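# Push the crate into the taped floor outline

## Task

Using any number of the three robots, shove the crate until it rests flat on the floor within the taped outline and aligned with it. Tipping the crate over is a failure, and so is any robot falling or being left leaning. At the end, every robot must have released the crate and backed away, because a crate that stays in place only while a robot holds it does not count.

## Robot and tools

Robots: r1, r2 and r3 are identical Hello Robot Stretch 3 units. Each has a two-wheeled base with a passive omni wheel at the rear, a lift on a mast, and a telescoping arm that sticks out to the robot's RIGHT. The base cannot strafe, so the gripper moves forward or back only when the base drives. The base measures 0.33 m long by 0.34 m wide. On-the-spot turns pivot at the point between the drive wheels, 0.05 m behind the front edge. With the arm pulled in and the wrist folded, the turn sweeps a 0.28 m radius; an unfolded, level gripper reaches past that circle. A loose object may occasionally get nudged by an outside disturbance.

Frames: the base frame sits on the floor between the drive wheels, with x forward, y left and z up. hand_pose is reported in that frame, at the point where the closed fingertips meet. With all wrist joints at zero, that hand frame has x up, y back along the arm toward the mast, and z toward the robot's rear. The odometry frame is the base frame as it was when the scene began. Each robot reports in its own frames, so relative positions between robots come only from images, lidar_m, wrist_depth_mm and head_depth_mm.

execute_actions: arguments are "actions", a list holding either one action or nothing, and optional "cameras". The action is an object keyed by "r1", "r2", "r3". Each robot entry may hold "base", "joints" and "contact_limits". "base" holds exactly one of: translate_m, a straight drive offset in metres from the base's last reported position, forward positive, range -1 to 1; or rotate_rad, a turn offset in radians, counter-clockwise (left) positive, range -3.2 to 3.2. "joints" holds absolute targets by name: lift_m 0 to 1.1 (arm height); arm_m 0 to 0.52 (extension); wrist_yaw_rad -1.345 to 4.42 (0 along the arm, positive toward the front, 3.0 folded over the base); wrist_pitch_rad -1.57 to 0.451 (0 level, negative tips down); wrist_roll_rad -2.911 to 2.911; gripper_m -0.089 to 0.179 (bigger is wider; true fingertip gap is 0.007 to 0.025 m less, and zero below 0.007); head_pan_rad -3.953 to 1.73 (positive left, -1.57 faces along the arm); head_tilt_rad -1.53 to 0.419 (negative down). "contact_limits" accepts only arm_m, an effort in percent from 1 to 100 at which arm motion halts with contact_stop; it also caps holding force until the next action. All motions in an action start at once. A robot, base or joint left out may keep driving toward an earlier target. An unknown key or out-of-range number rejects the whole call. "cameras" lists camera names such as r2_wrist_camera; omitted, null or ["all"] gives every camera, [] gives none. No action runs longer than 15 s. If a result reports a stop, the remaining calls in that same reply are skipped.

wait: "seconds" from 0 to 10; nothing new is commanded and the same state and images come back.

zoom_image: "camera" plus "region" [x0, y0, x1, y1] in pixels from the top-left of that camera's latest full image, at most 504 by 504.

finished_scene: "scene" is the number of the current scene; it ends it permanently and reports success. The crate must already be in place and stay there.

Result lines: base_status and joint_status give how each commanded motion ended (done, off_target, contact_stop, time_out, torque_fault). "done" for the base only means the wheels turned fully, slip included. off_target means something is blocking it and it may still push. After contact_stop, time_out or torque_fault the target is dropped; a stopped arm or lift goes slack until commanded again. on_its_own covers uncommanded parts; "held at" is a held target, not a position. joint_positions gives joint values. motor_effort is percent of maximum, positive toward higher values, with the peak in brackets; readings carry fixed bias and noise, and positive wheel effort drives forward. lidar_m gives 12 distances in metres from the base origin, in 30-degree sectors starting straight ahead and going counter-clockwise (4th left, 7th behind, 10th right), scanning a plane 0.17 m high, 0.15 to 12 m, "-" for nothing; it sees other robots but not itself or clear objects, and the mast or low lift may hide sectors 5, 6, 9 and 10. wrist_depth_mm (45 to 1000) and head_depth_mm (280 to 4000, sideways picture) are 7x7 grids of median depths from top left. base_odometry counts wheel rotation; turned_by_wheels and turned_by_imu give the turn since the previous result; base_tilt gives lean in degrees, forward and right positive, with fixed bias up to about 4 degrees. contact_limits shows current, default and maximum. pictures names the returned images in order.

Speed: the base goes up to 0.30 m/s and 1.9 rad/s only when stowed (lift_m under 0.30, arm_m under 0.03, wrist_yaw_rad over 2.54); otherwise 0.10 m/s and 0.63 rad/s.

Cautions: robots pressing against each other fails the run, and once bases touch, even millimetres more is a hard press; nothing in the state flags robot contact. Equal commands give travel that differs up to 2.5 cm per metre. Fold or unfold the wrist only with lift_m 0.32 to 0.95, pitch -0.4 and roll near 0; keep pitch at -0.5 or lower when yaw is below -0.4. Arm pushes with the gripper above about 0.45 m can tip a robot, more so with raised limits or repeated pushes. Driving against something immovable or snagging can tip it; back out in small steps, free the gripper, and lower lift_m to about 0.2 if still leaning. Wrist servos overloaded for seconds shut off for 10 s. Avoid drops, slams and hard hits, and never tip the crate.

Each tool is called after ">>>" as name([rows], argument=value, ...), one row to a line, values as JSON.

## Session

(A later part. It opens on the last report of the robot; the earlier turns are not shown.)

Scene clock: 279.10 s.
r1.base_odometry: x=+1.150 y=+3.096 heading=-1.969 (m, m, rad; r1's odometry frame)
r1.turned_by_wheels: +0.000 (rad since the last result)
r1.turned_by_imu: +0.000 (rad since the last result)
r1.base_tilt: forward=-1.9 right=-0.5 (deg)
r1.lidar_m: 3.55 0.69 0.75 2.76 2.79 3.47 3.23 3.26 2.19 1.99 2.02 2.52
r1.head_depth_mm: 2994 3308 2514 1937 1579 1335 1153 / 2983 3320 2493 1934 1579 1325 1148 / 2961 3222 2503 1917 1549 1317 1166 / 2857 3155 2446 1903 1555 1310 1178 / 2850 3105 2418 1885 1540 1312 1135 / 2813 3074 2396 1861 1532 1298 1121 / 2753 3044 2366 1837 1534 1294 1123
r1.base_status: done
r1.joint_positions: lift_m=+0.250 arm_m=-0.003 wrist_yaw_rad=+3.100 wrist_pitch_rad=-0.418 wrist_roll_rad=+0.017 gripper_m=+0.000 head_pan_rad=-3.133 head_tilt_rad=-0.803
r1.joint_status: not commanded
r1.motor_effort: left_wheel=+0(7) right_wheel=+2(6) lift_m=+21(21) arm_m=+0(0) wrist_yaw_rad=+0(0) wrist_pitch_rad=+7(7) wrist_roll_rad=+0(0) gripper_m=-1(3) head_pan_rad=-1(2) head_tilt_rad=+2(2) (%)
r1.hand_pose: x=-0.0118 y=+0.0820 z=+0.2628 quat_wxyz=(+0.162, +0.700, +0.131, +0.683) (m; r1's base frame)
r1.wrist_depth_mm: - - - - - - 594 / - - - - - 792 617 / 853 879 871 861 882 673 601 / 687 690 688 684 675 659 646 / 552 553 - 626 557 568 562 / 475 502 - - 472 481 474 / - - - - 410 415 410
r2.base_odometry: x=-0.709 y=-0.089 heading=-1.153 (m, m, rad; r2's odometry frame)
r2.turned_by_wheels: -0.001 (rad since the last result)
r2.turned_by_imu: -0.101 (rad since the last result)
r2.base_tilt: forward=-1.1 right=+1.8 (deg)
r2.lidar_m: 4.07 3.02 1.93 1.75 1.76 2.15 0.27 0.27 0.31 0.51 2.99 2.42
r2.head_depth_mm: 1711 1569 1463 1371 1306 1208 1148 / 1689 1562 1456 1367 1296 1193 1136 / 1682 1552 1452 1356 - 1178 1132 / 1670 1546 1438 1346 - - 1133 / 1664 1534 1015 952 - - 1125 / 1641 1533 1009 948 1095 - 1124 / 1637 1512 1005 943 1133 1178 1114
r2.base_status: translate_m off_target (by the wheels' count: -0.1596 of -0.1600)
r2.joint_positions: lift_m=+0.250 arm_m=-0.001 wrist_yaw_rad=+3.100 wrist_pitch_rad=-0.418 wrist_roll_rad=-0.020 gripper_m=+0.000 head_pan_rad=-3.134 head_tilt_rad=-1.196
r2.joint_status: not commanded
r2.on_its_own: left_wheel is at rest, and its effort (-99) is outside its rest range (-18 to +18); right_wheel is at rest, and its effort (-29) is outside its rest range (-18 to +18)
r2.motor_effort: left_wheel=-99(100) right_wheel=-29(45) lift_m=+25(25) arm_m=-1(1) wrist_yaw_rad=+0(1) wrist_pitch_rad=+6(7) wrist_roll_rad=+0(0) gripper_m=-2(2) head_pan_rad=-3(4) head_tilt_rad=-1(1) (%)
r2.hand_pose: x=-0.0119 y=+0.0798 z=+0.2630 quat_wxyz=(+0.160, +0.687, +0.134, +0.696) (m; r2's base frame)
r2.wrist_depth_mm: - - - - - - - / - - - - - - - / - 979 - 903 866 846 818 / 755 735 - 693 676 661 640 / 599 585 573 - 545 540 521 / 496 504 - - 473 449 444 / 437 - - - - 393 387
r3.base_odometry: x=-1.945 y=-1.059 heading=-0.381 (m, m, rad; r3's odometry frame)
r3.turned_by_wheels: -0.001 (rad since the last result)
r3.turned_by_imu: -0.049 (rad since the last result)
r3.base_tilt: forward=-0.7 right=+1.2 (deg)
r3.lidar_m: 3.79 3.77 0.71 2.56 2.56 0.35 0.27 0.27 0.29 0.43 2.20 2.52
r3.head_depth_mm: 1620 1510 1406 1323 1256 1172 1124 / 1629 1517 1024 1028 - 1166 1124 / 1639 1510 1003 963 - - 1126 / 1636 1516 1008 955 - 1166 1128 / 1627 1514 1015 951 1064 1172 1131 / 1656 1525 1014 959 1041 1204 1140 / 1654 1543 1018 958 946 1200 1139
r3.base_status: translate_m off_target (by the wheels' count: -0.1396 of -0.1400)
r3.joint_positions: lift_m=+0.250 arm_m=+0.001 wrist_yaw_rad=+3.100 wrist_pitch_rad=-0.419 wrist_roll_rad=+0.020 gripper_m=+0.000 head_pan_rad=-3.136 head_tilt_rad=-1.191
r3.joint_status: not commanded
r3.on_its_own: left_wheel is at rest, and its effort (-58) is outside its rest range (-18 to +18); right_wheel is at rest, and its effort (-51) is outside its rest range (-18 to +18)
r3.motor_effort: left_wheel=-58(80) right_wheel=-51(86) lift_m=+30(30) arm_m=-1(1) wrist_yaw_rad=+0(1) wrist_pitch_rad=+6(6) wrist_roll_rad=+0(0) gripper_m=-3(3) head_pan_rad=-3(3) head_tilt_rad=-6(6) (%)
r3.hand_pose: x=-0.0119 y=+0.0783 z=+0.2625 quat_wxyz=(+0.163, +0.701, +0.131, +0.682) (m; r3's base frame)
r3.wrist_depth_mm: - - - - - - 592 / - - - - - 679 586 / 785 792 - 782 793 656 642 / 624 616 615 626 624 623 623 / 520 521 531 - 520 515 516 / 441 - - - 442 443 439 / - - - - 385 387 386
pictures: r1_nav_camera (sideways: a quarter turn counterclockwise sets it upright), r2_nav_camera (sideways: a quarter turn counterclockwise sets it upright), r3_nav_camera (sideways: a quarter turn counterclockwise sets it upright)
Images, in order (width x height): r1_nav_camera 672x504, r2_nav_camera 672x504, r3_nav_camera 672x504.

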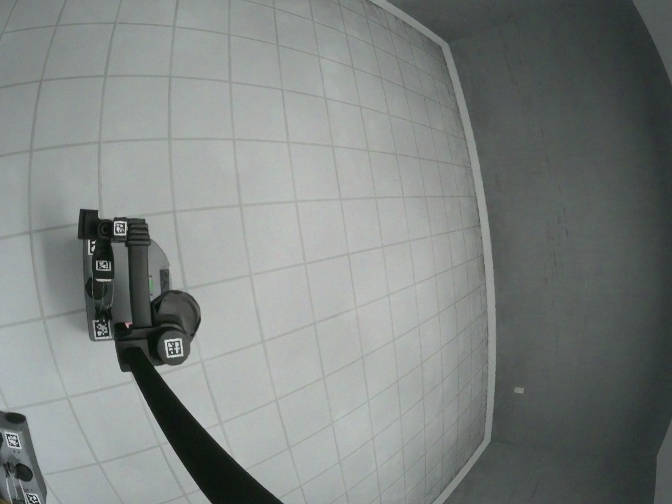

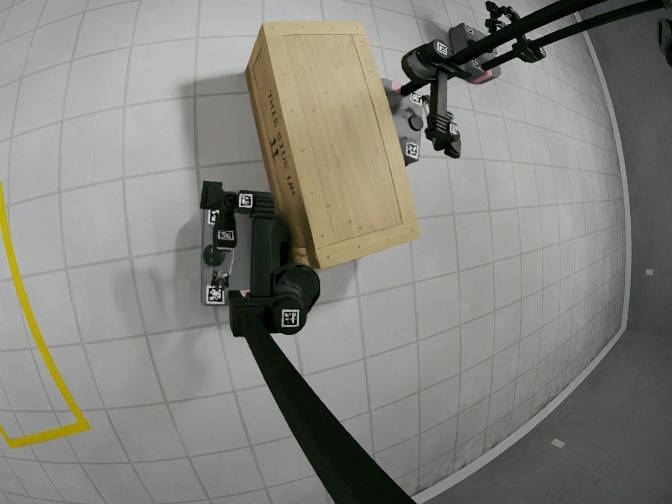

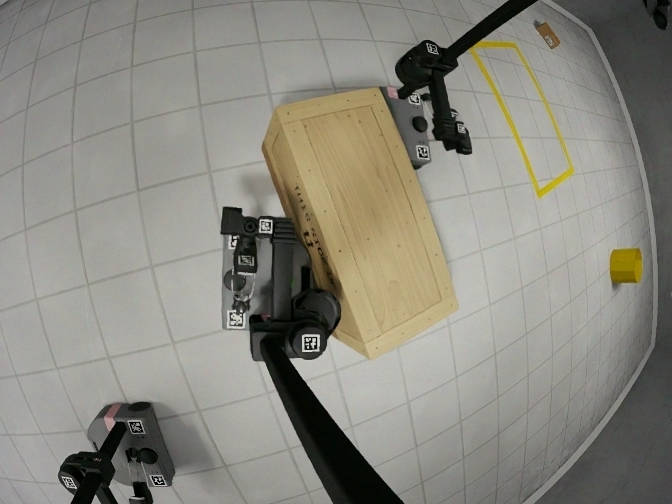

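>>> execute_actions([
  {"r1":{"base":{"rotate_rad":-2.66},"joints":{"head_tilt_rad":-1.1}},"r2":{"base":{"translate_m":0.12}},"r3":{"base":{"translate_m":0.1}}},
], cameras=[])

>>> execute_actions([
  {"r2":{"base":{"rotate_rad":1.1}},"r3":{"base":{"rotate_rad":-1.17}}},
], cameras=[])

>>> execute_actions([
  {"r2":{"base":{"translate_m":0.5}},"r3":{"base":{"translate_m":0.27}}},
], cameras=[])

>>> execute_actions([
  {"r1":{"base":{"translate_m":-0.3}},"r2":{"base":{"translate_m":0.4}},"r3":{"base":{"rotate_rad":1.72}}},
], cameras=["r3_nav_camera","r1_nav_camera"])

Scene clock: 291.97 s.
r1.base_odometry: x=+1.150 y=+3.096 heading=+1.654 (m, m, rad; r1's odometry frame)
r1.turned_by_wheels: -2.660 (rad since the last result)
r1.turned_by_imu: -2.667 (rad since the last result)
r1.base_tilt: forward=-1.9 right=-0.5 (deg)
r1.lidar_m: 3.26 2.21 1.98 2.02 2.47 3.54 0.90 0.63 2.76 2.77 3.40 3.23
r1.head_depth_mm: 2443 2042 1731 1523 1355 1269 1109 / 2439 2007 1727 1519 1349 1235 1096 / 2370 2000 1701 1501 1337 - 1074 / 2355 1392 1323 1501 1345 - 1063 / 2328 1383 1365 1463 1327 - 1050 / 2125 1370 987 1261 1301 1221 - / 1774 745 1036 1247 1314 1182 1092
r1.base_status: done
r1.joint_positions: lift_m=+0.250 arm_m=-0.003 wrist_yaw_rad=+3.100 wrist_pitch_rad=-0.418 wrist_roll_rad=+0.017 gripper_m=+0.000 head_pan_rad=-3.134 head_tilt_rad=-1.087
r1.joint_status: all done
r1.motor_effort: left_wheel=+3(9) right_wheel=-2(9) lift_m=+21(21) arm_m=+0(1) wrist_yaw_rad=+0(1) wrist_pitch_rad=+7(7) wrist_roll_rad=+0(0) gripper_m=-2(2) head_pan_rad=-2(2) head_tilt_rad=-6(26) (%)
r1.hand_pose: x=-0.0118 y=+0.0819 z=+0.2628 quat_wxyz=(+0.162, +0.700, +0.131, +0.683) (m; r1's base frame)
r1.wrist_depth_mm: - - - - - - - / - - - - - - - / 869 853 900 878 911 869 874 / 682 686 674 683 682 680 681 / 560 554 - 601 553 576 567 / 470 505 - - 476 481 475 / - - - - 407 416 411
r2.base_odometry: x=-0.660 y=-0.199 heading=-1.153 (m, m, rad; r2's odometry frame)
r2.turned_by_wheels: +0.000 (rad since the last result)
r2.turned_by_imu: -0.001 (rad since the last result)
r2.base_tilt: forward=-1.2 right=+1.8 (deg)
r2.lidar_m: 3.93 3.05 1.95 1.76 1.77 2.17 0.39 0.39 0.44 0.72 2.98 2.31
r2.head_depth_mm: 1706 1577 1465 1368 1309 1209 1143 / 1696 1569 1451 1358 1291 1194 1139 / 1677 1558 1450 1350 - 1183 1133 / 1666 1544 1445 1330 - - 1131 / 1656 1536 1018 1097 - - 1125 / 1656 1528 1010 1017 1271 - 1123 / 1621 1352 1008 973 1242 1184 1118
r2.base_status: done
r2.joint_positions: lift_m=+0.250 arm_m=-0.001 wrist_yaw_rad=+3.100 wrist_pitch_rad=-0.418 wrist_roll_rad=-0.020 gripper_m=+0.000 head_pan_rad=-3.134 head_tilt_rad=-1.196
r2.joint_status: not commanded
r2.motor_effort: left_wheel=+0(80) right_wheel=+0(25) lift_m=+25(25) arm_m=-1(1) wrist_yaw_rad=+0(0) wrist_pitch_rad=+7(7) wrist_roll_rad=+0(0) gripper_m=-3(2) head_pan_rad=-3(2) head_tilt_rad=-1(2) (%)
r2.hand_pose: x=-0.0119 y=+0.0798 z=+0.2630 quat_wxyz=(+0.160, +0.687, +0.134, +0.696) (m; r2's base frame)
r2.wrist_depth_mm: - - - - - - - / - - - - - - - / - 968 - 898 884 846 824 / 759 717 - 692 679 661 647 / 600 587 570 - 548 536 524 / 491 511 - - 472 455 447 / 437 - - - - 392 387
r3.base_odometry: x=-1.853 y=-1.096 heading=-0.381 (m, m, rad; r3's odometry frame)
r3.turned_by_wheels: +0.000 (rad since the last result)
r3.turned_by_imu: +0.000 (rad since the last result)
r3.base_tilt: forward=-0.7 right=+1.2 (deg)
r3.lidar_m: 3.70 3.69 0.71 0.75 2.59 0.46 0.37 0.36 0.39 2.18 2.17 2.48
r3.head_depth_mm: 1608 1507 1411 1328 1255 1175 1127 / 1620 1510 1008 1302 - 1166 1122 / 1632 1074 1004 1180 - - 1126 / 1637 1077 1009 1098 - 1170 1131 / 1638 1530 1011 980 1287 1162 1136 / 1644 1534 1017 970 1253 1194 1131 / 1647 1503 1018 955 1246 1199 1133
r3.base_status: done
r3.joint_positions: lift_m=+0.250 arm_m=+0.001 wrist_yaw_rad=+3.100 wrist_pitch_rad=-0.419 wrist_roll_rad=+0.020 gripper_m=+0.000 head_pan_rad=-3.136 head_tilt_rad=-1.191
r3.joint_status: not commanded
r3.motor_effort: left_wheel=+0(47) right_wheel=+2(41) lift_m=+30(30) arm_m=-1(0) wrist_yaw_rad=+0(1) wrist_pitch_rad=+6(6) wrist_roll_rad=+0(0) gripper_m=-3(3) head_pan_rad=-2(3) head_tilt_rad=-6(5) (%)
r3.hand_pose: x=-0.0119 y=+0.0783 z=+0.2625 quat_wxyz=(+0.163, +0.701, +0.131, +0.682) (m; r3's base frame)
r3.wrist_depth_mm: - - - - - - - / - - - - 636 626 - / 789 779 - 750 566 612 787 / 628 629 628 625 602 626 620 / 518 514 539 - 514 513 517 / 455 - - - 440 444 446 / - - - - 384 386 386
pictures: none
No camera images: the call's "cameras" was empty. Leave "cameras" out to get every camera's image.

Scene clock: 293.97 s.
r1.base_odometry: x=+1.150 y=+3.096 heading=+1.654 (m, m, rad; r1's odometry frame)
r1.turned_by_wheels: +0.000 (rad since the last result)
r1.turned_by_imu: +0.001 (rad since the last result)
r1.base_tilt: forward=-1.9 right=-0.5 (deg)
r1.lidar_m: 3.27 2.21 1.98 2.01 2.47 3.56 0.90 0.58 2.76 2.78 3.40 3.22
r1.head_depth_mm: 2419 2027 1748 1518 1356 1269 1110 / 2405 2006 1721 1509 1347 1237 1088 / 2385 1989 1713 1505 1342 - 1072 / 2389 1397 1333 1503 1348 - 1058 / 2285 1377 1358 1455 1324 - 1055 / 1743 1381 1360 1225 1252 1217 - / 2103 1361 1128 890 1248 1185 1093
r1.base_status: not commanded
r1.joint_positions: lift_m=+0.250 arm_m=-0.003 wrist_yaw_rad=+3.100 wrist_pitch_rad=-0.418 wrist_roll_rad=+0.017 gripper_m=+0.000 head_pan_rad=-3.134 head_tilt_rad=-1.087
r1.joint_status: not commanded
r1.motor_effort: left_wheel=+3(2) right_wheel=-2(2) lift_m=+21(21) arm_m=+0(1) wrist_yaw_rad=+0(1) wrist_pitch_rad=+7(7) wrist_roll_rad=+0(0) gripper_m=-2(2) head_pan_rad=-1(2) head_tilt_rad=-6(5) (%)
r1.hand_pose: x=-0.0118 y=+0.0819 z=+0.2628 quat_wxyz=(+0.162, +0.700, +0.131, +0.683) (m; r1's base frame)
r1.wrist_depth_mm: - - - - - - - / - - - - - - - / 842 877 889 886 874 855 891 / 667 662 656 667 689 693 690 / 564 559 - 602 561 568 567 / 474 502 - - 481 473 480 / - - - - 414 410 412
r2.base_odometry: x=-0.660 y=-0.199 heading=-0.053 (m, m, rad; r2's odometry frame)
r2.turned_by_wheels: +1.100 (rad since the last result)
r2.turned_by_imu: +1.112 (rad since the last result)
r2.base_tilt: forward=-1.2 right=+1.8 (deg)
r2.lidar_m: 1.91 1.76 1.79 2.25 0.39 0.38 0.45 2.97 2.99 2.31 3.93 2.89
r2.head_depth_mm: 1642 1378 1035 974 940 1204 1147 / 1685 1108 1034 978 1180 1199 1141 / 1678 1106 1029 1113 - 1183 1136 / 1661 1093 1043 1323 - - 1129 / 1652 1090 1263 1343 - - 1124 / 1649 1519 1423 1338 1273 - 1121 / 1641 1516 1412 1327 1254 1180 1113
r2.base_status: done
r2.joint_positions: lift_m=+0.250 arm_m=+0.000 wrist_yaw_rad=+3.100 wrist_pitch_rad=-0.418 wrist_roll_rad=-0.020 gripper_m=+0.000 head_pan_rad=-3.134 head_tilt_rad=-1.196
r2.joint_status: not commanded
r2.motor_effort: left_wheel=-3(13) right_wheel=+1(7) lift_m=+25(25) arm_m=-1(1) wrist_yaw_rad=+0(1) wrist_pitch_rad=+6(7) wrist_roll_rad=+0(0) gripper_m=-1(2) head_pan_rad=-3(3) head_tilt_rad=-1(1) (%)
r2.hand_pose: x=-0.0119 y=+0.0798 z=+0.2630 quat_wxyz=(+0.160, +0.687, +0.134, +0.696) (m; r2's base frame)
r2.wrist_depth_mm: 297 336 - - - - - / 311 359 - - - - - / 327 379 - 911 883 848 825 / 338 403 - 690 672 655 645 / 355 426 497 - 550 534 525 / 373 430 - - 473 451 442 / 378 - - - - 394 386
r3.base_odometry: x=-1.853 y=-1.096 heading=-1.551 (m, m, rad; r3's odometry frame)
r3.turned_by_wheels: -1.170 (rad since the last result)
r3.turned_by_imu: -1.148 (rad since the last result)
r3.base_tilt: forward=-0.7 right=+1.2 (deg)
r3.lidar_m: 2.17 2.35 3.56 3.69 0.71 0.71 2.58 0.51 0.38 0.36 0.37 0.51
r3.head_depth_mm: 1626 1513 1219 1190 1263 1170 1124 / 1629 1500 1418 1321 - 1166 1119 / 1635 1514 1418 1343 - - 1131 / 1631 1520 1424 1341 - 1168 1133 / 1636 1533 1426 1339 1277 1170 1130 / 1642 1520 1429 1344 1274 1202 1135 / 1659 1534 1431 1061 1077 1086 1101
r3.base_status: done
r3.joint_positions: lift_m=+0.250 arm_m=+0.001 wrist_yaw_rad=+3.100 wrist_pitch_rad=-0.419 wrist_roll_rad=+0.020 gripper_m=+0.000 head_pan_rad=-3.136 head_tilt_rad=-1.191
r3.joint_status: not commanded
r3.motor_effort: left_wheel=+2(10) right_wheel=-2(9) lift_m=+30(30) arm_m=-1(0) wrist_yaw_rad=+0(0) wrist_pitch_rad=+6(6) wrist_roll_rad=+0(1) gripper_m=-2(3) head_pan_rad=-3(3) head_tilt_rad=-7(7) (%)
r3.hand_pose: x=-0.0119 y=+0.0783 z=+0.2625 quat_wxyz=(+0.163, +0.701, +0.131, +0.682) (m; r3's base frame)
r3.wrist_depth_mm: - - - - - - - / - - - - - - - / 462 542 - 787 789 787 782 / 432 532 629 628 624 628 624 / 469 517 532 - 516 519 518 / 455 - - - 443 435 441 / - - - - 383 383 385
pictures: none
No camera images: the call's "cameras" was empty. Leave "cameras" out to get every camera's image.

Scene clock: 297.20 s.
r1.base_odometry: x=+1.150 y=+3.096 heading=+1.654 (m, m, rad; r1's odometry frame)
r1.turned_by_wheels: +0.000 (rad since the last result)
r1.turned_by_imu: +0.001 (rad since the last result)
r1.base_tilt: forward=-1.9 right=-0.4 (deg)
r1.lidar_m: 3.27 2.22 1.98 2.02 2.46 3.55 0.90 0.92 0.80 2.78 3.38 3.23
r1.head_depth_mm: 2414 2024 1750 1520 1361 1270 1108 / 2407 2005 1720 1518 1344 1246 1087 / 2373 1992 1700 1500 1347 - 1069 / 2352 1387 1328 1496 1345 - 1057 / 2322 1379 1360 1483 1326 - 1053 / 2201 1373 1427 1487 1318 1223 - / 2015 1369 1486 1332 1303 1184 1085
r1.base_status: not commanded
r1.joint_positions: lift_m=+0.250 arm_m=-0.003 wrist_yaw_rad=+3.100 wrist_pitch_rad=-0.418 wrist_roll_rad=+0.017 gripper_m=+0.000 head_pan_rad=-3.134 head_tilt_rad=-1.087
r1.joint_status: not commanded
r1.motor_effort: left_wheel=+2(2) right_wheel=-2(2) lift_m=+21(21) arm_m=+0(1) wrist_yaw_rad=+0(1) wrist_pitch_rad=+7(7) wrist_roll_rad=+0(0) gripper_m=-2(1) head_pan_rad=-2(2) head_tilt_rad=-6(4) (%)
r1.hand_pose: x=-0.0118 y=+0.0819 z=+0.2628 quat_wxyz=(+0.162, +0.700, +0.131, +0.683) (m; r1's base frame)
r1.wrist_depth_mm: - - - - - - - / - - - - - - - / 867 860 857 871 862 909 905 / 676 674 689 697 696 677 690 / 558 559 - 612 561 561 557 / 472 506 - - 473 476 475 / - - - - 410 415 410
r2.base_odometry: x=-0.161 y=-0.226 heading=-0.054 (m, m, rad; r2's odometry frame)
r2.turned_by_wheels: +0.000 (rad since the last result)
r2.turned_by_imu: -0.001 (rad since the last result)
r2.base_tilt: forward=-1.2 right=+2.0 (deg)
r2.lidar_m: 1.48 1.37 1.38 1.74 3.68 0.76 0.86 3.34 3.41 2.30 3.65 2.24
r2.head_depth_mm: 1204 1118 1420 1368 1310 1202 1148 / 1201 1147 1375 1358 1294 1195 1141 / 1194 1289 1440 1361 - 1185 1136 / 1228 1484 1438 1346 - - 1129 / 1383 1526 1430 1344 - - 1126 / 1650 1524 1423 1334 1277 - 1118 / 1637 1525 1422 1333 1246 1183 1114
r2.base_status: done
r2.joint_positions: lift_m=+0.250 arm_m=+0.000 wrist_yaw_rad=+3.100 wrist_pitch_rad=-0.418 wrist_roll_rad=-0.020 gripper_m=+0.000 head_pan_rad=-3.134 head_tilt_rad=-1.196
r2.joint_status: not commanded
r2.motor_effort: left_wheel=-3(9) right_wheel=+2(6) lift_m=+26(25) arm_m=-1(1) wrist_yaw_rad=+0(0) wrist_pitch_rad=+6(6) wrist_roll_rad=+0(0) gripper_m=-2(3) head_pan_rad=-3(3) head_tilt_rad=-1(1) (%)
r2.hand_pose: x=-0.0119 y=+0.0798 z=+0.2630 quat_wxyz=(+0.160, +0.687, +0.134, +0.696) (m; r2's base frame)
r2.wrist_depth_mm: - - - - - - - / - - - - - - - / - 982 - 901 873 854 823 / 759 736 - 697 680 662 636 / 600 585 578 - 550 537 527 / 493 510 - - 471 454 447 / 437 - - - - 392 386
r3.base_odometry: x=-1.847 y=-1.366 heading=-1.551 (m, m, rad; r3's odometry frame)
r3.turned_by_wheels: +0.000 (rad since the last result)
r3.turned_by_imu: +0.001 (rad since the last result)
r3.base_tilt: forward=-0.7 right=+1.3 (deg)
r3.lidar_m: 1.90 2.07 3.14 3.64 3.64 0.92 2.85 0.51 0.37 0.36 0.37 1.92
r3.head_depth_mm: 1632 1306 1261 1324 1259 1171 1124 / 1623 1513 1404 1327 - 1166 1126 / 1628 1513 1421 1342 - - 1126 / 1634 1521 1429 1345 - 1170 1130 / 1631 1532 1420 1339 1276 1169 1133 / 1647 1531 1421 1332 1269 1205 1126 / 1653 1529 1039 1047 1063 1080 1130
r3.base_status: done
r3.joint_positions: lift_m=+0.250 arm_m=+0.001 wrist_yaw_rad=+3.100 wrist_pitch_rad=-0.419 wrist_roll_rad=+0.020 gripper_m=+0.000 head_pan_rad=-3.136 head_tilt_rad=-1.191
r3.joint_status: not commanded
r3.motor_effort: left_wheel=+2(10) right_wheel=-2(6) lift_m=+30(30) arm_m=+0(1) wrist_yaw_rad=+0(0) wrist_pitch_rad=+7(6) wrist_roll_rad=+0(0) gripper_m=-3(3) head_pan_rad=-2(3) head_tilt_rad=-5(7) (%)
r3.hand_pose: x=-0.0119 y=+0.0783 z=+0.2625 quat_wxyz=(+0.163, +0.701, +0.131, +0.682) (m; r3's base frame)
r3.wrist_depth_mm: - - - - - - - / - - - - - - - / 722 791 - 791 789 785 788 / 621 624 622 624 621 623 628 / 516 514 531 - 518 516 517 / 454 - - - 438 438 443 / - - - - 384 387 385
pictures: none
No camera images: the call's "cameras" was empty. Leave "cameras" out to get every camera's image.

Scene clock: 300.20 s.
r1.base_odometry: x=+1.175 y=+2.797 heading=+1.654 (m, m, rad; r1's odometry frame)
r1.turned_by_wheels: +0.000 (rad since the last result)
r1.turned_by_imu: +0.000 (rad since the last result)
r1.base_tilt: forward=-1.9 right=-0.4 (deg)
r1.lidar_m: 3.54 2.30 2.09 2.12 2.59 3.28 0.60 0.68 0.66 2.67 3.26 3.51
r1.head_depth_mm: 2435 2017 1738 1519 1365 1275 1113 / 2408 2005 1716 1507 1345 1236 1094 / 2412 1986 1691 1510 1334 - 1074 / 2347 1987 1203 1178 1351 - 1058 / 2330 1952 1192 1227 1321 - 1055 / 2340 1915 1190 1306 1313 1213 - / 2117 1935 1176 1379 1311 1186 1091
r1.base_status: done
r1.joint_positions: lift_m=+0.250 arm_m=-0.003 wrist_yaw_rad=+3.100 wrist_pitch_rad=-0.418 wrist_roll_rad=+0.017 gripper_m=+0.000 head_pan_rad=-3.134 head_tilt_rad=-1.087
r1.joint_status: not commanded
r1.motor_effort: left_wheel=+3(6) right_wheel=-2(9) lift_m=+21(21) arm_m=+0(1) wrist_yaw_rad=+1(1) wrist_pitch_rad=+7(7) wrist_roll_rad=+0(0) gripper_m=-2(2) head_pan_rad=-2(2) head_tilt_rad=-6(6) (%)
r1.hand_pose: x=-0.0118 y=+0.0819 z=+0.2628 quat_wxyz=(+0.162, +0.700, +0.131, +0.683) (m; r1's base frame)
r1.wrist_depth_mm: - - - - - - - / - - - - - - - / 842 879 911 861 881 883 878 / 680 677 680 678 680 690 669 / 559 557 - 610 558 563 556 / 477 505 - - 468 473 470 / - - - - 411 406 414
r2.base_odometry: x=+0.239 y=-0.247 heading=-0.054 (m, m, rad; r2's odometry frame)
r2.turned_by_wheels: +0.000 (rad since the last result)
r2.turned_by_imu: -0.001 (rad since the last result)
r2.base_tilt: forward=-1.2 right=+1.6 (deg)
r2.lidar_m: 1.13 1.05 1.06 1.33 2.82 1.13 1.18 3.67 2.38 2.36 3.39 1.71
r2.head_depth_mm: 1249 1556 1467 1374 1310 1207 1142 / 1329 1538 1458 1362 1290 1199 1139 / 1479 1553 1440 1358 - 1184 1139 / 1621 1552 1436 1352 - - 1131 / 1656 1528 1430 1340 - - 1124 / 1645 1525 1418 1334 1269 - 1123 / 1644 1515 1421 1322 1246 1175 1113
r2.base_status: done
r2.joint_positions: lift_m=+0.250 arm_m=+0.000 wrist_yaw_rad=+3.100 wrist_pitch_rad=-0.418 wrist_roll_rad=-0.020 gripper_m=+0.000 head_pan_rad=-3.134 head_tilt_rad=-1.196
r2.joint_status: not commanded
r2.motor_effort: left_wheel=-3(11) right_wheel=+2(6) lift_m=+25(26) arm_m=+0(1) wrist_yaw_rad=-1(0) wrist_pitch_rad=+6(6) wrist_roll_rad=+0(0) gripper_m=-2(1) head_pan_rad=-2(3) head_tilt_rad=-1(1) (%)
r2.hand_pose: x=-0.0119 y=+0.0798 z=+0.2630 quat_wxyz=(+0.160, +0.687, +0.134, +0.696) (m; r2's base frame)
r2.wrist_depth_mm: - - - - - 974 814 / - - - - - - 846 / - 982 - 899 870 843 817 / 751 733 - 691 677 660 645 / 591 587 574 - 551 538 523 / 495 501 - - 469 452 447 / 435 - - - - 392 386
r3.base_odometry: x=-1.847 y=-1.366 heading=+0.169 (m, m, rad; r3's odometry frame)
r3.turned_by_wheels: +1.720 (rad since the last result)
r3.turned_by_imu: +1.687 (rad since the last result)
r3.base_tilt: forward=-0.7 right=+1.2 (deg)
r3.lidar_m: 3.66 3.30 0.73 2.86 0.46 0.36 0.36 1.72 1.91 1.91 2.22 3.66
r3.head_depth_mm: 1607 1501 1002 963 1252 1170 1122 / 1623 1512 1006 970 - 1161 1123 / 1629 1516 1012 970 - - 1127 / 1640 1514 1018 1065 - 1168 1131 / 1640 1529 1420 1343 1285 1163 1132 / 1642 1521 1428 1345 1271 1196 1133 / 1646 1527 1432 1342 1265 1198 1132
r3.base_status: done
r3.joint_positions: lift_m=+0.250 arm_m=+0.001 wrist_yaw_rad=+3.100 wrist_pitch_rad=-0.419 wrist_roll_rad=+0.020 gripper_m=+0.000 head_pan_rad=-3.136 head_tilt_rad=-1.191
r3.joint_status: not commanded
r3.motor_effort: left_wheel=-1(7) right_wheel=+5(16) lift_m=+30(30) arm_m=+0(1) wrist_yaw_rad=+0(0) wrist_pitch_rad=+6(7) wrist_roll_rad=+0(0) gripper_m=-3(3) head_pan_rad=-3(2) head_tilt_rad=-6(6) (%)
r3.hand_pose: x=-0.0119 y=+0.0783 z=+0.2625 quat_wxyz=(+0.163, +0.701, +0.131, +0.682) (m; r3's base frame)
r3.wrist_depth_mm: 358 470 - - - - - / 362 489 - - 629 623 - / 367 501 - 788 619 605 790 / 372 510 622 622 630 622 619 / 377 496 534 - 514 516 516 / 367 - - - 439 441 443 / - - - - 384 385 386
pictures: r1_nav_camera (sideways: a quarter turn counterclockwise sets it upright), r3_nav_camera (sideways: a quarter turn counterclockwise sets it upright)
Images, in order (width x height): r1_nav_camera 672x504, r3_nav_camera 672x504.

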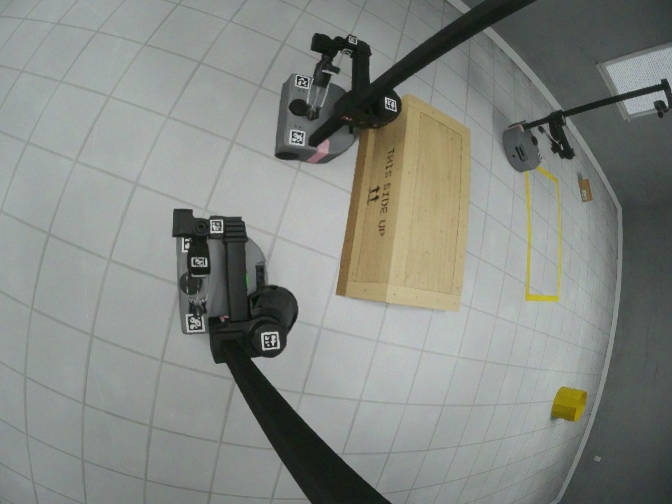

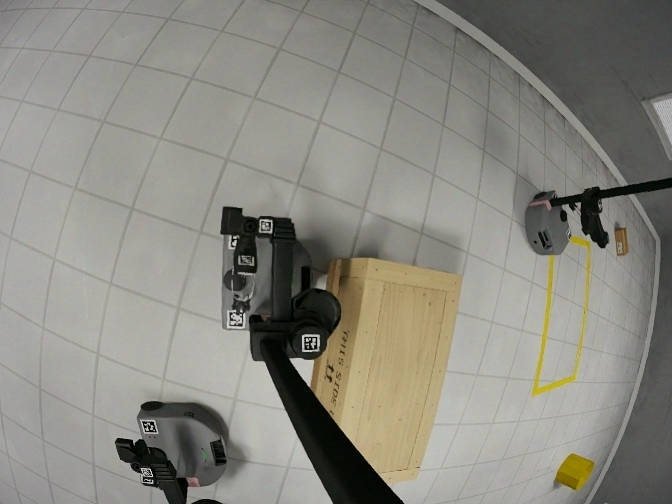

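>>> execute_actions([
  {"r1":{"base":{"translate_m":-0.31}},"r2":{"base":{"translate_m":0.4},"joints":{"head_pan_rad":-2.6,"head_tilt_rad":-0.8}},"r3":{"base":{"translate_m":-0.07}}},
], cameras=[])

>>> execute_actions([
  {"r1":{"base":{"rotate_rad":-0.07}}},
], cameras=[])

>>> execute_actions([
  {"r1":{"base":{"translate_m":-0.56}},"r3":{"base":{"translate_m":-0.5}}},
], cameras=["r3_nav_camera","r1_nav_camera","r2_nav_camera"])

Scene clock: 307.67 s.
r1.base_odometry: x=+1.201 y=+2.488 heading=+1.654 (m, m, rad; r1's odometry frame)
r1.turned_by_wheels: +0.000 (rad since the last result)
r1.turned_by_imu: +0.001 (rad since the last result)
r1.base_tilt: forward=-2.0 right=-0.5 (deg)
r1.lidar_m: 3.84 2.43 2.22 2.23 2.72 0.30 0.30 0.34 0.53 0.63 3.13 3.80
r1.head_depth_mm: 2458 2012 1718 1525 1354 1273 1105 / 2393 2010 1720 1512 1346 1238 1093 / 2378 1993 1714 1456 1331 - 1071 / 2369 1952 1711 1062 952 - 1059 / 2334 1958 1683 1046 979 - 1052 / 2305 1960 1682 1044 991 1214 - / 2272 1926 1672 1039 1110 1176 1089
r1.base_status: done
r1.joint_positions: lift_m=+0.250 arm_m=-0.003 wrist_yaw_rad=+3.100 wrist_pitch_rad=-0.418 wrist_roll_rad=+0.017 gripper_m=+0.000 head_pan_rad=-3.134 head_tilt_rad=-1.087
r1.joint_status: not commanded
r1.motor_effort: left_wheel=+1(6) right_wheel=-2(10) lift_m=+21(21) arm_m=-1(1) wrist_yaw_rad=-1(1) wrist_pitch_rad=+7(7) wrist_roll_rad=+0(0) gripper_m=-2(2) head_pan_rad=-2(2) head_tilt_rad=-5(5) (%)
r1.hand_pose: x=-0.0118 y=+0.0819 z=+0.2628 quat_wxyz=(+0.162, +0.700, +0.131, +0.683) (m; r1's base frame)
r1.wrist_depth_mm: - - - - - - - / - - - - - - - / 855 909 877 854 895 883 888 / 682 682 672 683 688 669 688 / 549 561 - 607 562 566 571 / 471 505 - - 474 470 478 / - - - - 401 408 418
r2.base_odometry: x=+0.638 y=-0.269 heading=-0.054 (m, m, rad; r2's odometry frame)
r2.turned_by_wheels: +0.000 (rad since the last result)
r2.turned_by_imu: -0.001 (rad since the last result)
r2.base_tilt: forward=-1.1 right=+1.8 (deg)
r2.lidar_m: 0.79 0.73 0.74 0.93 1.96 1.54 1.51 3.98 2.47 3.44 3.17 1.20
r2.head_depth_mm: 3593 2658 2116 1773 1514 1324 1171 / 3535 2642 2105 1760 1492 1319 1175 / 3512 2615 2100 1735 1488 1304 1178 / 3406 2576 2072 1729 1485 1299 1179 / 3366 2554 2026 1713 1472 1289 1166 / 3270 2514 2025 1701 1461 1288 1145 / 3296 2473 2010 1685 1450 1282 1138
r2.base_status: done
r2.joint_positions: lift_m=+0.250 arm_m=+0.000 wrist_yaw_rad=+3.100 wrist_pitch_rad=-0.418 wrist_roll_rad=-0.020 gripper_m=+0.000 head_pan_rad=-2.607 head_tilt_rad=-0.803
r2.joint_status: all done
r2.motor_effort: left_wheel=-3(10) right_wheel=+1(7) lift_m=+25(25) arm_m=-1(1) wrist_yaw_rad=+1(0) wrist_pitch_rad=+7(7) wrist_roll_rad=+0(0) gripper_m=-1(2) head_pan_rad=+3(34) head_tilt_rad=+2(26) (%)
r2.hand_pose: x=-0.0119 y=+0.0798 z=+0.2630 quat_wxyz=(+0.160, +0.687, +0.134, +0.696) (m; r2's base frame)
r2.wrist_depth_mm: - - - - 861 690 579 / - - - - 913 717 598 / - 984 - 898 860 756 628 / 746 732 - 685 675 656 625 / 599 589 571 - 547 533 523 / 498 504 - - 473 454 445 / 434 - - - - 394 387
r3.base_odometry: x=-1.916 y=-1.378 heading=+0.169 (m, m, rad; r3's odometry frame)
r3.turned_by_wheels: +0.000 (rad since the last result)
r3.turned_by_imu: -0.001 (rad since the last result)
r3.base_tilt: forward=-0.7 right=+1.3 (deg)
r3.lidar_m: 3.71 3.33 2.87 0.63 0.37 0.29 0.29 0.31 1.89 1.89 2.18 3.72
r3.head_depth_mm: 1613 1502 1001 938 1168 1172 1123 / 1629 1499 1003 947 - 1164 1116 / 1627 1516 1011 957 - - 1126 / 1645 1524 1032 963 - 1173 1129 / 1641 1520 1425 1328 1284 1172 1133 / 1653 1538 1429 1337 1275 1201 1139 / 1661 1541 1441 1347 1261 1200 1136
r3.base_status: done
r3.joint_positions: lift_m=+0.250 arm_m=+0.001 wrist_yaw_rad=+3.100 wrist_pitch_rad=-0.419 wrist_roll_rad=+0.020 gripper_m=+0.000 head_pan_rad=-3.136 head_tilt_rad=-1.191
r3.joint_status: not commanded
r3.motor_effort: left_wheel=-1(9) right_wheel=+5(10) lift_m=+30(30) arm_m=-1(1) wrist_yaw_rad=+0(0) wrist_pitch_rad=+6(7) wrist_roll_rad=+0(1) gripper_m=-3(3) head_pan_rad=-3(2) head_tilt_rad=-6(6) (%)
r3.hand_pose: x=-0.0119 y=+0.0783 z=+0.2625 quat_wxyz=(+0.163, +0.701, +0.131, +0.682) (m; r3's base frame)
r3.wrist_depth_mm: 287 377 - - - - - / 290 399 - 640 - - - / 297 404 - 572 600 778 787 / 301 410 570 608 628 622 624 / 304 397 538 - 512 521 514 / 293 - - - 438 443 443 / - - - - 386 384 384
pictures: none
No camera images: the call's "cameras" was empty. Leave "cameras" out to get every camera's image.

Scene clock: 308.63 s.
r1.base_odometry: x=+1.201 y=+2.488 heading=+1.584 (m, m, rad; r1's odometry frame)
r1.turned_by_wheels: -0.070 (rad since the last result)
r1.turned_by_imu: -0.070 (rad since the last result)
r1.base_tilt: forward=-1.9 right=-0.3 (deg)
r1.lidar_m: 3.81 2.52 2.22 2.22 2.60 2.99 0.30 0.33 0.51 0.63 2.99 3.82
r1.head_depth_mm: 2426 2038 1733 1529 1351 1268 1095 / 2408 2011 1729 1507 1347 1233 1089 / 2377 2007 1709 1494 1344 - 1070 / 2350 1958 1701 1055 970 - 1058 / 2330 1950 1693 1045 969 - 1054 / 2307 1938 1674 1042 979 1220 - / 2281 1915 1658 1039 1010 1186 1092
r1.base_status: done
r1.joint_positions: lift_m=+0.250 arm_m=-0.003 wrist_yaw_rad=+3.100 wrist_pitch_rad=-0.418 wrist_roll_rad=+0.017 gripper_m=+0.000 head_pan_rad=-3.134 head_tilt_rad=-1.087
r1.joint_status: not commanded
r1.motor_effort: left_wheel=+2(6) right_wheel=-3(8) lift_m=+21(21) arm_m=+0(0) wrist_yaw_rad=+0(0) wrist_pitch_rad=+7(7) wrist_roll_rad=+0(0) gripper_m=-1(1) head_pan_rad=-2(2) head_tilt_rad=-4(4) (%)
r1.hand_pose: x=-0.0118 y=+0.0819 z=+0.2628 quat_wxyz=(+0.162, +0.700, +0.131, +0.683) (m; r1's base frame)
r1.wrist_depth_mm: - - - - - - - / - - - - - - - / 866 872 890 897 873 901 876 / 668 678 682 682 674 670 685 / 558 556 - 604 563 561 554 / 478 495 - - 474 475 482 / - - - - 411 414 412
r2.base_odometry: x=+0.638 y=-0.269 heading=-0.054 (m, m, rad; r2's odometry frame)
r2.turned_by_wheels: +0.000 (rad since the last result)
r2.turned_by_imu: +0.000 (rad since the last result)
r2.base_tilt: forward=-1.2 right=+2.0 (deg)
r2.lidar_m: 0.79 0.73 0.74 0.93 1.96 1.53 1.52 3.99 2.48 3.46 3.17 1.19
r2.head_depth_mm: 3594 2655 2123 1774 1513 1322 1173 / 3514 2652 2100 1746 1505 1319 1179 / 3477 2600 2073 1736 1497 1308 1179 / 3375 2554 2073 1729 1489 1299 1174 / 3415 2548 2056 1726 1476 1288 1168 / 3302 2533 2030 1703 1461 1289 1148 / 3303 2480 2018 1689 1454 1276 1138
r2.base_status: not commanded
r2.joint_positions: lift_m=+0.250 arm_m=+0.000 wrist_yaw_rad=+3.100 wrist_pitch_rad=-0.418 wrist_roll_rad=-0.020 gripper_m=+0.000 head_pan_rad=-2.607 head_tilt_rad=-0.803
r2.joint_status: not commanded
r2.motor_effort: left_wheel=-3(3) right_wheel=+2(2) lift_m=+25(26) arm_m=-1(1) wrist_yaw_rad=+0(0) wrist_pitch_rad=+6(6) wrist_roll_rad=+0(0) gripper_m=-2(2) head_pan_rad=+3(2) head_tilt_rad=+2(2) (%)
r2.hand_pose: x=-0.0119 y=+0.0798 z=+0.2630 quat_wxyz=(+0.160, +0.687, +0.134, +0.696) (m; r2's base frame)
r2.wrist_depth_mm: - - - - 848 679 573 / - - - - 924 723 601 / - 978 - 908 867 756 626 / 749 722 - 691 676 652 615 / 596 583 577 - 548 536 521 / 498 504 - - 473 453 443 / 439 - - - - 392 385
r3.base_odometry: x=-1.916 y=-1.378 heading=+0.169 (m, m, rad; r3's odometry frame)
r3.turned_by_wheels: +0.000 (rad since the last result)
r3.turned_by_imu: +0.000 (rad since the last result)
r3.base_tilt: forward=-0.7 right=+1.3 (deg)
r3.lidar_m: 3.73 3.33 2.87 0.63 0.37 0.29 0.29 0.31 1.89 1.89 2.19 3.72
r3.head_depth_mm: 1604 1516 1003 940 1168 1170 1119 / 1615 1506 1006 946 - 1170 1124 / 1622 1525 1006 957 - - 1126 / 1638 1517 1023 966 - 1163 1124 / 1639 1531 1426 1343 1280 1169 1126 / 1648 1528 1433 1345 1269 1201 1130 / 1639 1539 1441 1348 1273 1191 1133
r3.base_status: not commanded
r3.joint_positions: lift_m=+0.250 arm_m=+0.001 wrist_yaw_rad=+3.100 wrist_pitch_rad=-0.419 wrist_roll_rad=+0.020 gripper_m=+0.000 head_pan_rad=-3.136 head_tilt_rad=-1.191
r3.joint_status: not commanded
r3.motor_effort: left_wheel=-1(2) right_wheel=+4(4) lift_m=+30(31) arm_m=+0(1) wrist_yaw_rad=-1(0) wrist_pitch_rad=+6(6) wrist_roll_rad=+0(0) gripper_m=-3(3) head_pan_rad=-2(3) head_tilt_rad=-6(6) (%)
r3.hand_pose: x=-0.0119 y=+0.0783 z=+0.2625 quat_wxyz=(+0.163, +0.701, +0.131, +0.682) (m; r3's base frame)
r3.wrist_depth_mm: 285 377 - - - - - / 291 397 - 626 - - - / 295 405 - 571 716 786 782 / 299 407 572 619 628 624 621 / 304 399 539 - 518 515 513 / 293 - - - 441 441 440 / - - - - 382 384 385
pictures: none
No camera images: the call's "cameras" was empty. Leave "cameras" out to get every camera's image.

Scene clock: 311.97 s.
r1.base_odometry: x=+1.208 y=+1.928 heading=+1.583 (m, m, rad; r1's odometry frame)
r1.turned_by_wheels: -0.001 (rad since the last result)
r1.turned_by_imu: -0.002 (rad since the last result)
r1.base_tilt: forward=-2.0 right=-0.4 (deg)
r1.lidar_m: 4.35 2.69 2.37 2.38 2.78 0.30 0.28 0.28 0.36 0.49 2.80 4.34
r1.head_depth_mm: 2399 2040 1742 1527 1349 1276 1116 / 2406 2013 1726 1501 1348 1242 1100 / 2368 2003 1711 1502 1345 - 1070 / 2363 1964 1706 1089 962 - 1063 / 2319 1956 1688 1046 953 - 1052 / 2300 1930 1661 1040 946 1188 - / 2276 1922 1656 1036 928 1155 1092
r1.base_status: translate_m off_target (by the wheels' count: -0.5596 of -0.5600)
r1.joint_positions: lift_m=+0.250 arm_m=-0.003 wrist_yaw_rad=+3.100 wrist_pitch_rad=-0.417 wrist_roll_rad=+0.017 gripper_m=+0.000 head_pan_rad=-3.134 head_tilt_rad=-1.089
r1.joint_status: not commanded
r1.on_its_own: left_wheel is at rest, and its effort (-53) is outside its rest range (-18 to +18); right_wheel is at rest, and its effort (-20) is outside its rest range (-18 to +18)
r1.motor_effort: left_wheel=-53(61) right_wheel=-20(61) lift_m=+21(21) arm_m=-1(1) wrist_yaw_rad=-1(2) wrist_pitch_rad=+7(7) wrist_roll_rad=+0(0) gripper_m=-3(2) head_pan_rad=-2(2) head_tilt_rad=-5(6) (%)
r1.hand_pose: x=-0.0120 y=+0.0820 z=+0.2628 quat_wxyz=(+0.162, +0.700, +0.131, +0.683) (m; r1's base frame)
r1.wrist_depth_mm: - - - - - - - / - - - - - - - / 869 865 895 895 881 859 864 / 669 677 669 683 683 681 696 / 554 568 - 599 555 563 551 / 477 505 - - 461 478 480 / - - - - 411 415 413
r2.base_odometry: x=+0.638 y=-0.269 heading=-0.054 (m, m, rad; r2's odometry frame)
r2.turned_by_wheels: +0.000 (rad since the last result)
r2.turned_by_imu: -0.001 (rad since the last result)
r2.base_tilt: forward=-1.3 right=+1.8 (deg)
r2.lidar_m: 0.79 0.73 0.74 0.93 1.97 1.39 1.15 1.57 2.48 3.45 3.16 1.20
r2.head_depth_mm: 3599 2664 1617 1695 1511 1321 1177 / 3522 2628 1871 1753 1507 1315 1179 / 3476 2591 2083 1740 1496 1307 1176 / 3427 2577 2069 1730 1486 1300 1170 / 3390 2563 2039 1702 1474 1290 1164 / 3341 2512 2025 1701 1464 1291 1148 / 3281 2481 2019 1689 1458 1271 1135
r2.base_status: not commanded
r2.joint_positions: lift_m=+0.250 arm_m=+0.000 wrist_yaw_rad=+3.100 wrist_pitch_rad=-0.418 wrist_roll_rad=-0.020 gripper_m=+0.000 head_pan_rad=-2.607 head_tilt_rad=-0.803
r2.joint_status: not commanded
r2.motor_effort: left_wheel=-3(3) right_wheel=+1(2) lift_m=+25(25) arm_m=-1(1) wrist_yaw_rad=+0(0) wrist_pitch_rad=+6(7) wrist_roll_rad=+0(0) gripper_m=-2(2) head_pan_rad=+3(4) head_tilt_rad=+2(2) (%)
r2.hand_pose: x=-0.0119 y=+0.0798 z=+0.2630 quat_wxyz=(+0.160, +0.687, +0.134, +0.696) (m; r2's base frame)
r2.wrist_depth_mm: - - - - 847 688 575 / - - - - 912 722 598 / - 969 - 911 869 757 630 / 761 734 - 695 673 656 622 / 598 584 573 - 553 535 520 / 501 507 - - 476 453 445 / 438 - - - - 391 385
r3.base_odometry: x=-2.409 y=-1.461 heading=+0.168 (m, m, rad; r3's odometry frame)
r3.turned_by_wheels: +0.000 (rad since the last result)
r3.turned_by_imu: +0.018 (rad since the last result)
r3.base_tilt: forward=-0.8 right=+1.2 (deg)
r3.lidar_m: 4.11 3.41 2.98 0.61 0.44 0.30 0.28 0.28 1.79 1.79 2.09 3.74
r3.head_depth_mm: 1622 1506 1002 955 1253 1172 1125 / 1616 1515 1005 957 - 1167 1128 / 1632 1517 1007 956 - - 1117 / 1640 1512 1007 956 - 1162 1130 / 1642 1524 1423 1333 1283 1163 1132 / 1640 1535 1428 1339 1276 1203 1130 / 1616 1520 1441 1352 1262 1203 1140
r3.base_status: done
r3.joint_positions: lift_m=+0.250 arm_m=+0.001 wrist_yaw_rad=+3.101 wrist_pitch_rad=-0.419 wrist_roll_rad=+0.020 gripper_m=+0.000 head_pan_rad=-3.136 head_tilt_rad=-1.191
r3.joint_status: not commanded
r3.motor_effort: left_wheel=-17(75) right_wheel=-3(86) lift_m=+30(30) arm_m=+0(0) wrist_yaw_rad=-1(2) wrist_pitch_rad=+6(7) wrist_roll_rad=+0(0) gripper_m=-3(3) head_pan_rad=-3(3) head_tilt_rad=-6(6) (%)
r3.hand_pose: x=-0.0121 y=+0.0783 z=+0.2625 quat_wxyz=(+0.163, +0.701, +0.131, +0.682) (m; r3's base frame)
r3.wrist_depth_mm: 350 520 - - - - - / 347 527 - 729 - - - / 343 515 - 589 783 790 782 / 340 510 630 618 626 624 624 / 335 467 531 - 522 518 519 / 316 - - - 442 443 441 / - - - - 385 385 386
pictures: r1_nav_camera (sideways: a quarter turn counterclockwise sets it upright), r2_nav_camera (sideways: a quarter turn counterclockwise sets it upright), r3_nav_camera (sideways: a quarter turn counterclockwise sets it upright)
Images, in order (width x height): r1_nav_camera 672x504, r2_nav_camera 672x504, r3_nav_camera 672x504.

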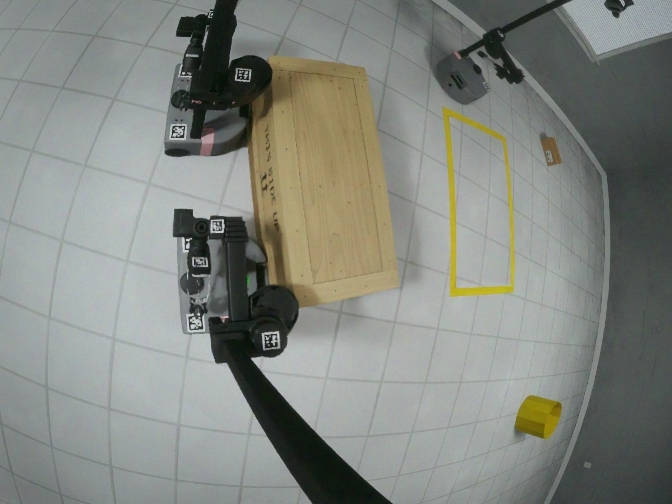

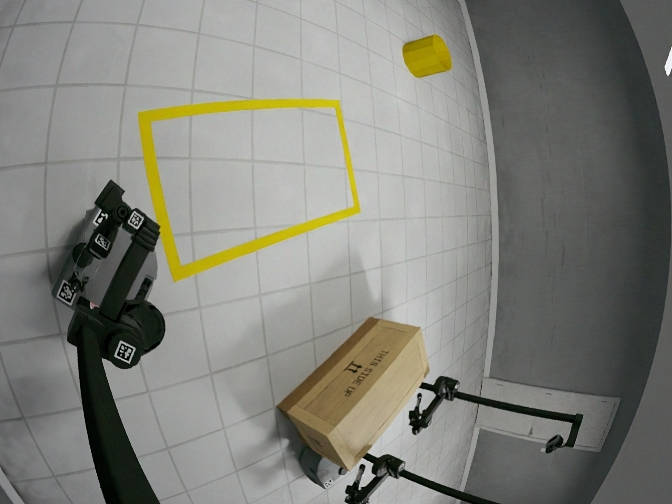

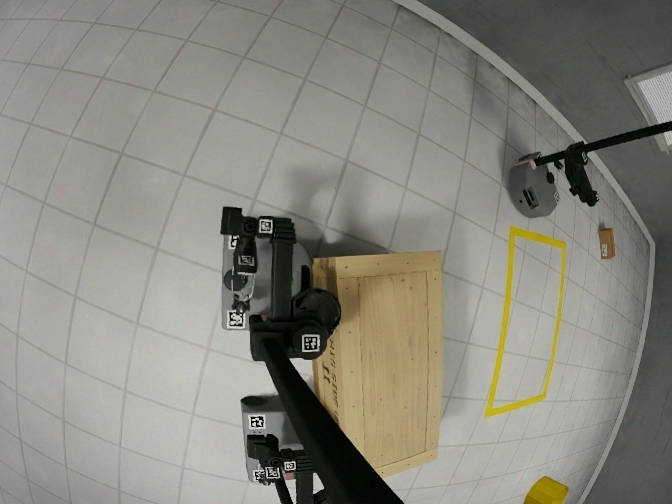

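>>> execute_actions([
  {"r1":{"base":{"translate_m":-0.35}},"r3":{"base":{"translate_m":-0.52}}},
], cameras=["r1_nav_camera","r2_nav_camera","r3_nav_camera"])

Scene clock: 322.53 s.
r1.base_odometry: x=+1.212 y=+1.579 heading=+1.583 (m, m, rad; r1's odometry frame)
r1.turned_by_wheels: +0.000 (rad since the last result)
r1.turned_by_imu: +0.055 (rad since the last result)
r1.base_tilt: forward=-2.0 right=-0.4 (deg)
r1.lidar_m: 4.42 2.76 2.47 2.49 3.00 2.20 0.28 0.29 0.40 0.50 2.78 4.65
r1.head_depth_mm: 2406 2035 1739 1514 1356 1272 1106 / 2368 2017 1731 1503 1347 1243 1096 / 2355 1993 1706 1507 1342 - 1072 / 2351 1985 1685 1071 960 - 1055 / 2346 1954 1686 1049 950 - 1054 / 2321 1929 1666 1039 942 1187 - / 2255 1936 1664 1037 946 1177 1090
r1.base_status: done
r1.joint_positions: lift_m=+0.250 arm_m=-0.003 wrist_yaw_rad=+3.100 wrist_pitch_rad=-0.417 wrist_roll_rad=+0.017 gripper_m=+0.000 head_pan_rad=-3.135 head_tilt_rad=-1.089
r1.joint_status: not commanded
r1.motor_effort: left_wheel=-8(54) right_wheel=-14(71) lift_m=+22(21) arm_m=+0(1) wrist_yaw_rad=+0(1) wrist_pitch_rad=+7(7) wrist_roll_rad=+0(0) gripper_m=-2(2) head_pan_rad=-1(2) head_tilt_rad=-5(4) (%)
r1.hand_pose: x=-0.0120 y=+0.0820 z=+0.2628 quat_wxyz=(+0.162, +0.700, +0.131, +0.683) (m; r1's base frame)
r1.wrist_depth_mm: - - - - - - - / - - - - - - - / 831 860 870 849 871 863 890 / 689 678 677 688 690 689 691 / 543 545 - 598 547 560 561 / 470 503 - - 472 478 474 / - - - - 411 413 415
r2.base_odometry: x=+0.638 y=-0.269 heading=-0.054 (m, m, rad; r2's odometry frame)
r2.turned_by_wheels: +0.000 (rad since the last result)
r2.turned_by_imu: -0.001 (rad since the last result)
r2.base_tilt: forward=-1.2 right=+1.9 (deg)
r2.lidar_m: 0.79 0.73 0.74 0.93 1.96 5.52 0.81 1.05 2.48 3.44 3.17 1.20
r2.head_depth_mm: 3573 1703 1515 1264 1287 1322 1173 / 3517 2629 1495 1345 1441 1321 1178 / 3459 2585 1565 1623 1490 1311 1181 / 3412 2576 2010 1726 1481 1299 1172 / 3374 2548 2058 1718 1476 1294 1166 / 3365 2524 2030 1703 1465 1282 1142 / 3259 2479 2011 1681 1454 1280 1139
r2.base_status: not commanded
r2.joint_positions: lift_m=+0.250 arm_m=+0.000 wrist_yaw_rad=+3.100 wrist_pitch_rad=-0.418 wrist_roll_rad=-0.020 gripper_m=+0.000 head_pan_rad=-2.607 head_tilt_rad=-0.803
r2.joint_status: not commanded
r2.motor_effort: left_wheel=-3(3) right_wheel=+2(1) lift_m=+25(25) arm_m=-1(1) wrist_yaw_rad=+0(0) wrist_pitch_rad=+6(6) wrist_roll_rad=+0(0) gripper_m=-2(2) head_pan_rad=+3(3) head_tilt_rad=+2(1) (%)
r2.hand_pose: x=-0.0119 y=+0.0798 z=+0.2630 quat_wxyz=(+0.160, +0.687, +0.134, +0.696) (m; r2's base frame)
r2.wrist_depth_mm: - - - - 856 689 573 / - - - - 912 722 607 / - 973 - 897 866 764 622 / 751 727 - 692 672 660 611 / 592 587 571 - 547 533 524 / 494 506 - - 472 450 447 / 433 - - - - 393 384
r3.base_odometry: x=-2.921 y=-1.548 heading=+0.168 (m, m, rad; r3's odometry frame)
r3.turned_by_wheels: -0.001 (rad since the last result)
r3.turned_by_imu: +0.126 (rad since the last result)
r3.base_tilt: forward=-0.6 right=+1.2 (deg)
r3.lidar_m: 4.49 3.30 3.07 0.61 0.36 0.28 0.28 0.30 1.68 1.70 2.16 4.46
r3.head_depth_mm: 1610 1507 1006 943 1174 1177 1124 / 1633 1506 1003 945 - 1166 1124 / 1631 1515 1012 951 - - 1123 / 1653 1524 1022 958 - 1166 1130 / 1488 1526 1434 1342 1279 1160 1130 / 1457 1515 1431 1335 1271 1208 1136 / 1473 1538 1440 1352 1274 1201 1139
r3.base_status: translate_m off_target (by the wheels' count: -0.5195 of -0.5200)
r3.joint_positions: lift_m=+0.250 arm_m=+0.001 wrist_yaw_rad=+3.101 wrist_pitch_rad=-0.419 wrist_roll_rad=+0.020 gripper_m=+0.000 head_pan_rad=-3.136 head_tilt_rad=-1.191
r3.joint_status: not commanded
r3.on_its_own: left_wheel is at rest, and its effort (-68) is outside its rest range (-18 to +18); right_wheel is at rest, and its effort (-76) is outside its rest range (-18 to +18)
r3.motor_effort: left_wheel=-68(83) right_wheel=-76(81) lift_m=+30(30) arm_m=-1(1) wrist_yaw_rad=-1(0) wrist_pitch_rad=+6(7) wrist_roll_rad=+0(0) gripper_m=-3(3) head_pan_rad=-3(3) head_tilt_rad=-6(5) (%)
r3.hand_pose: x=-0.0121 y=+0.0783 z=+0.2625 quat_wxyz=(+0.163, +0.701, +0.131, +0.682) (m; r3's base frame)
r3.wrist_depth_mm: 288 378 - - - - - / 293 394 - 632 - - - / 296 403 - 565 735 780 787 / 298 405 575 605 623 621 616 / 295 390 531 - 515 513 520 / 285 - - - 439 440 444 / - - - - 385 386 387
pictures: r1_nav_camera (sideways: a quarter turn counterclockwise sets it upright), r2_nav_camera (sideways: a quarter turn counterclockwise sets it upright), r3_nav_camera (sideways: a quarter turn counterclockwise sets it upright)
Images, in order (width x height): r1_nav_camera 672x504, r2_nav_camera 672x504, r3_nav_camera 672x504.

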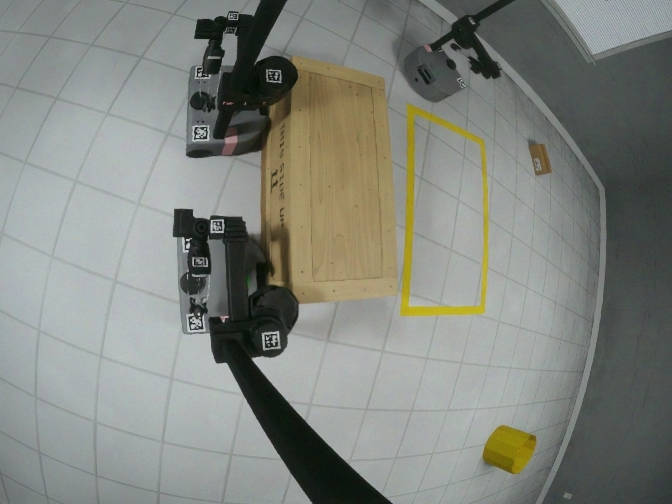

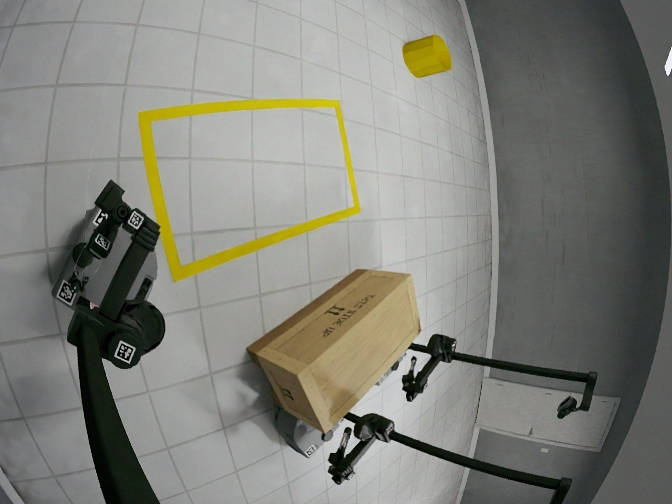

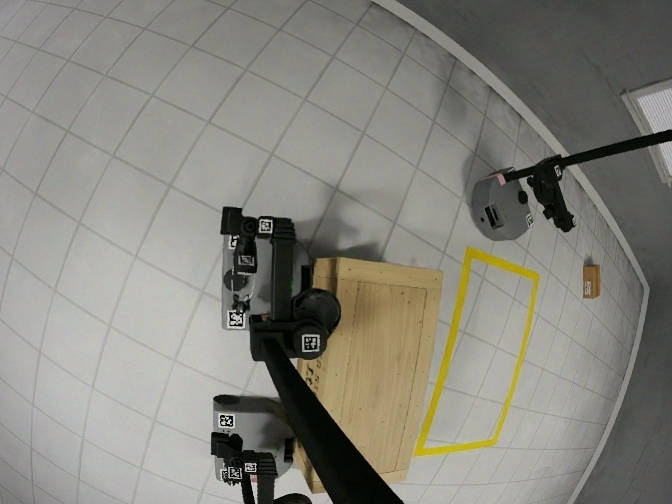

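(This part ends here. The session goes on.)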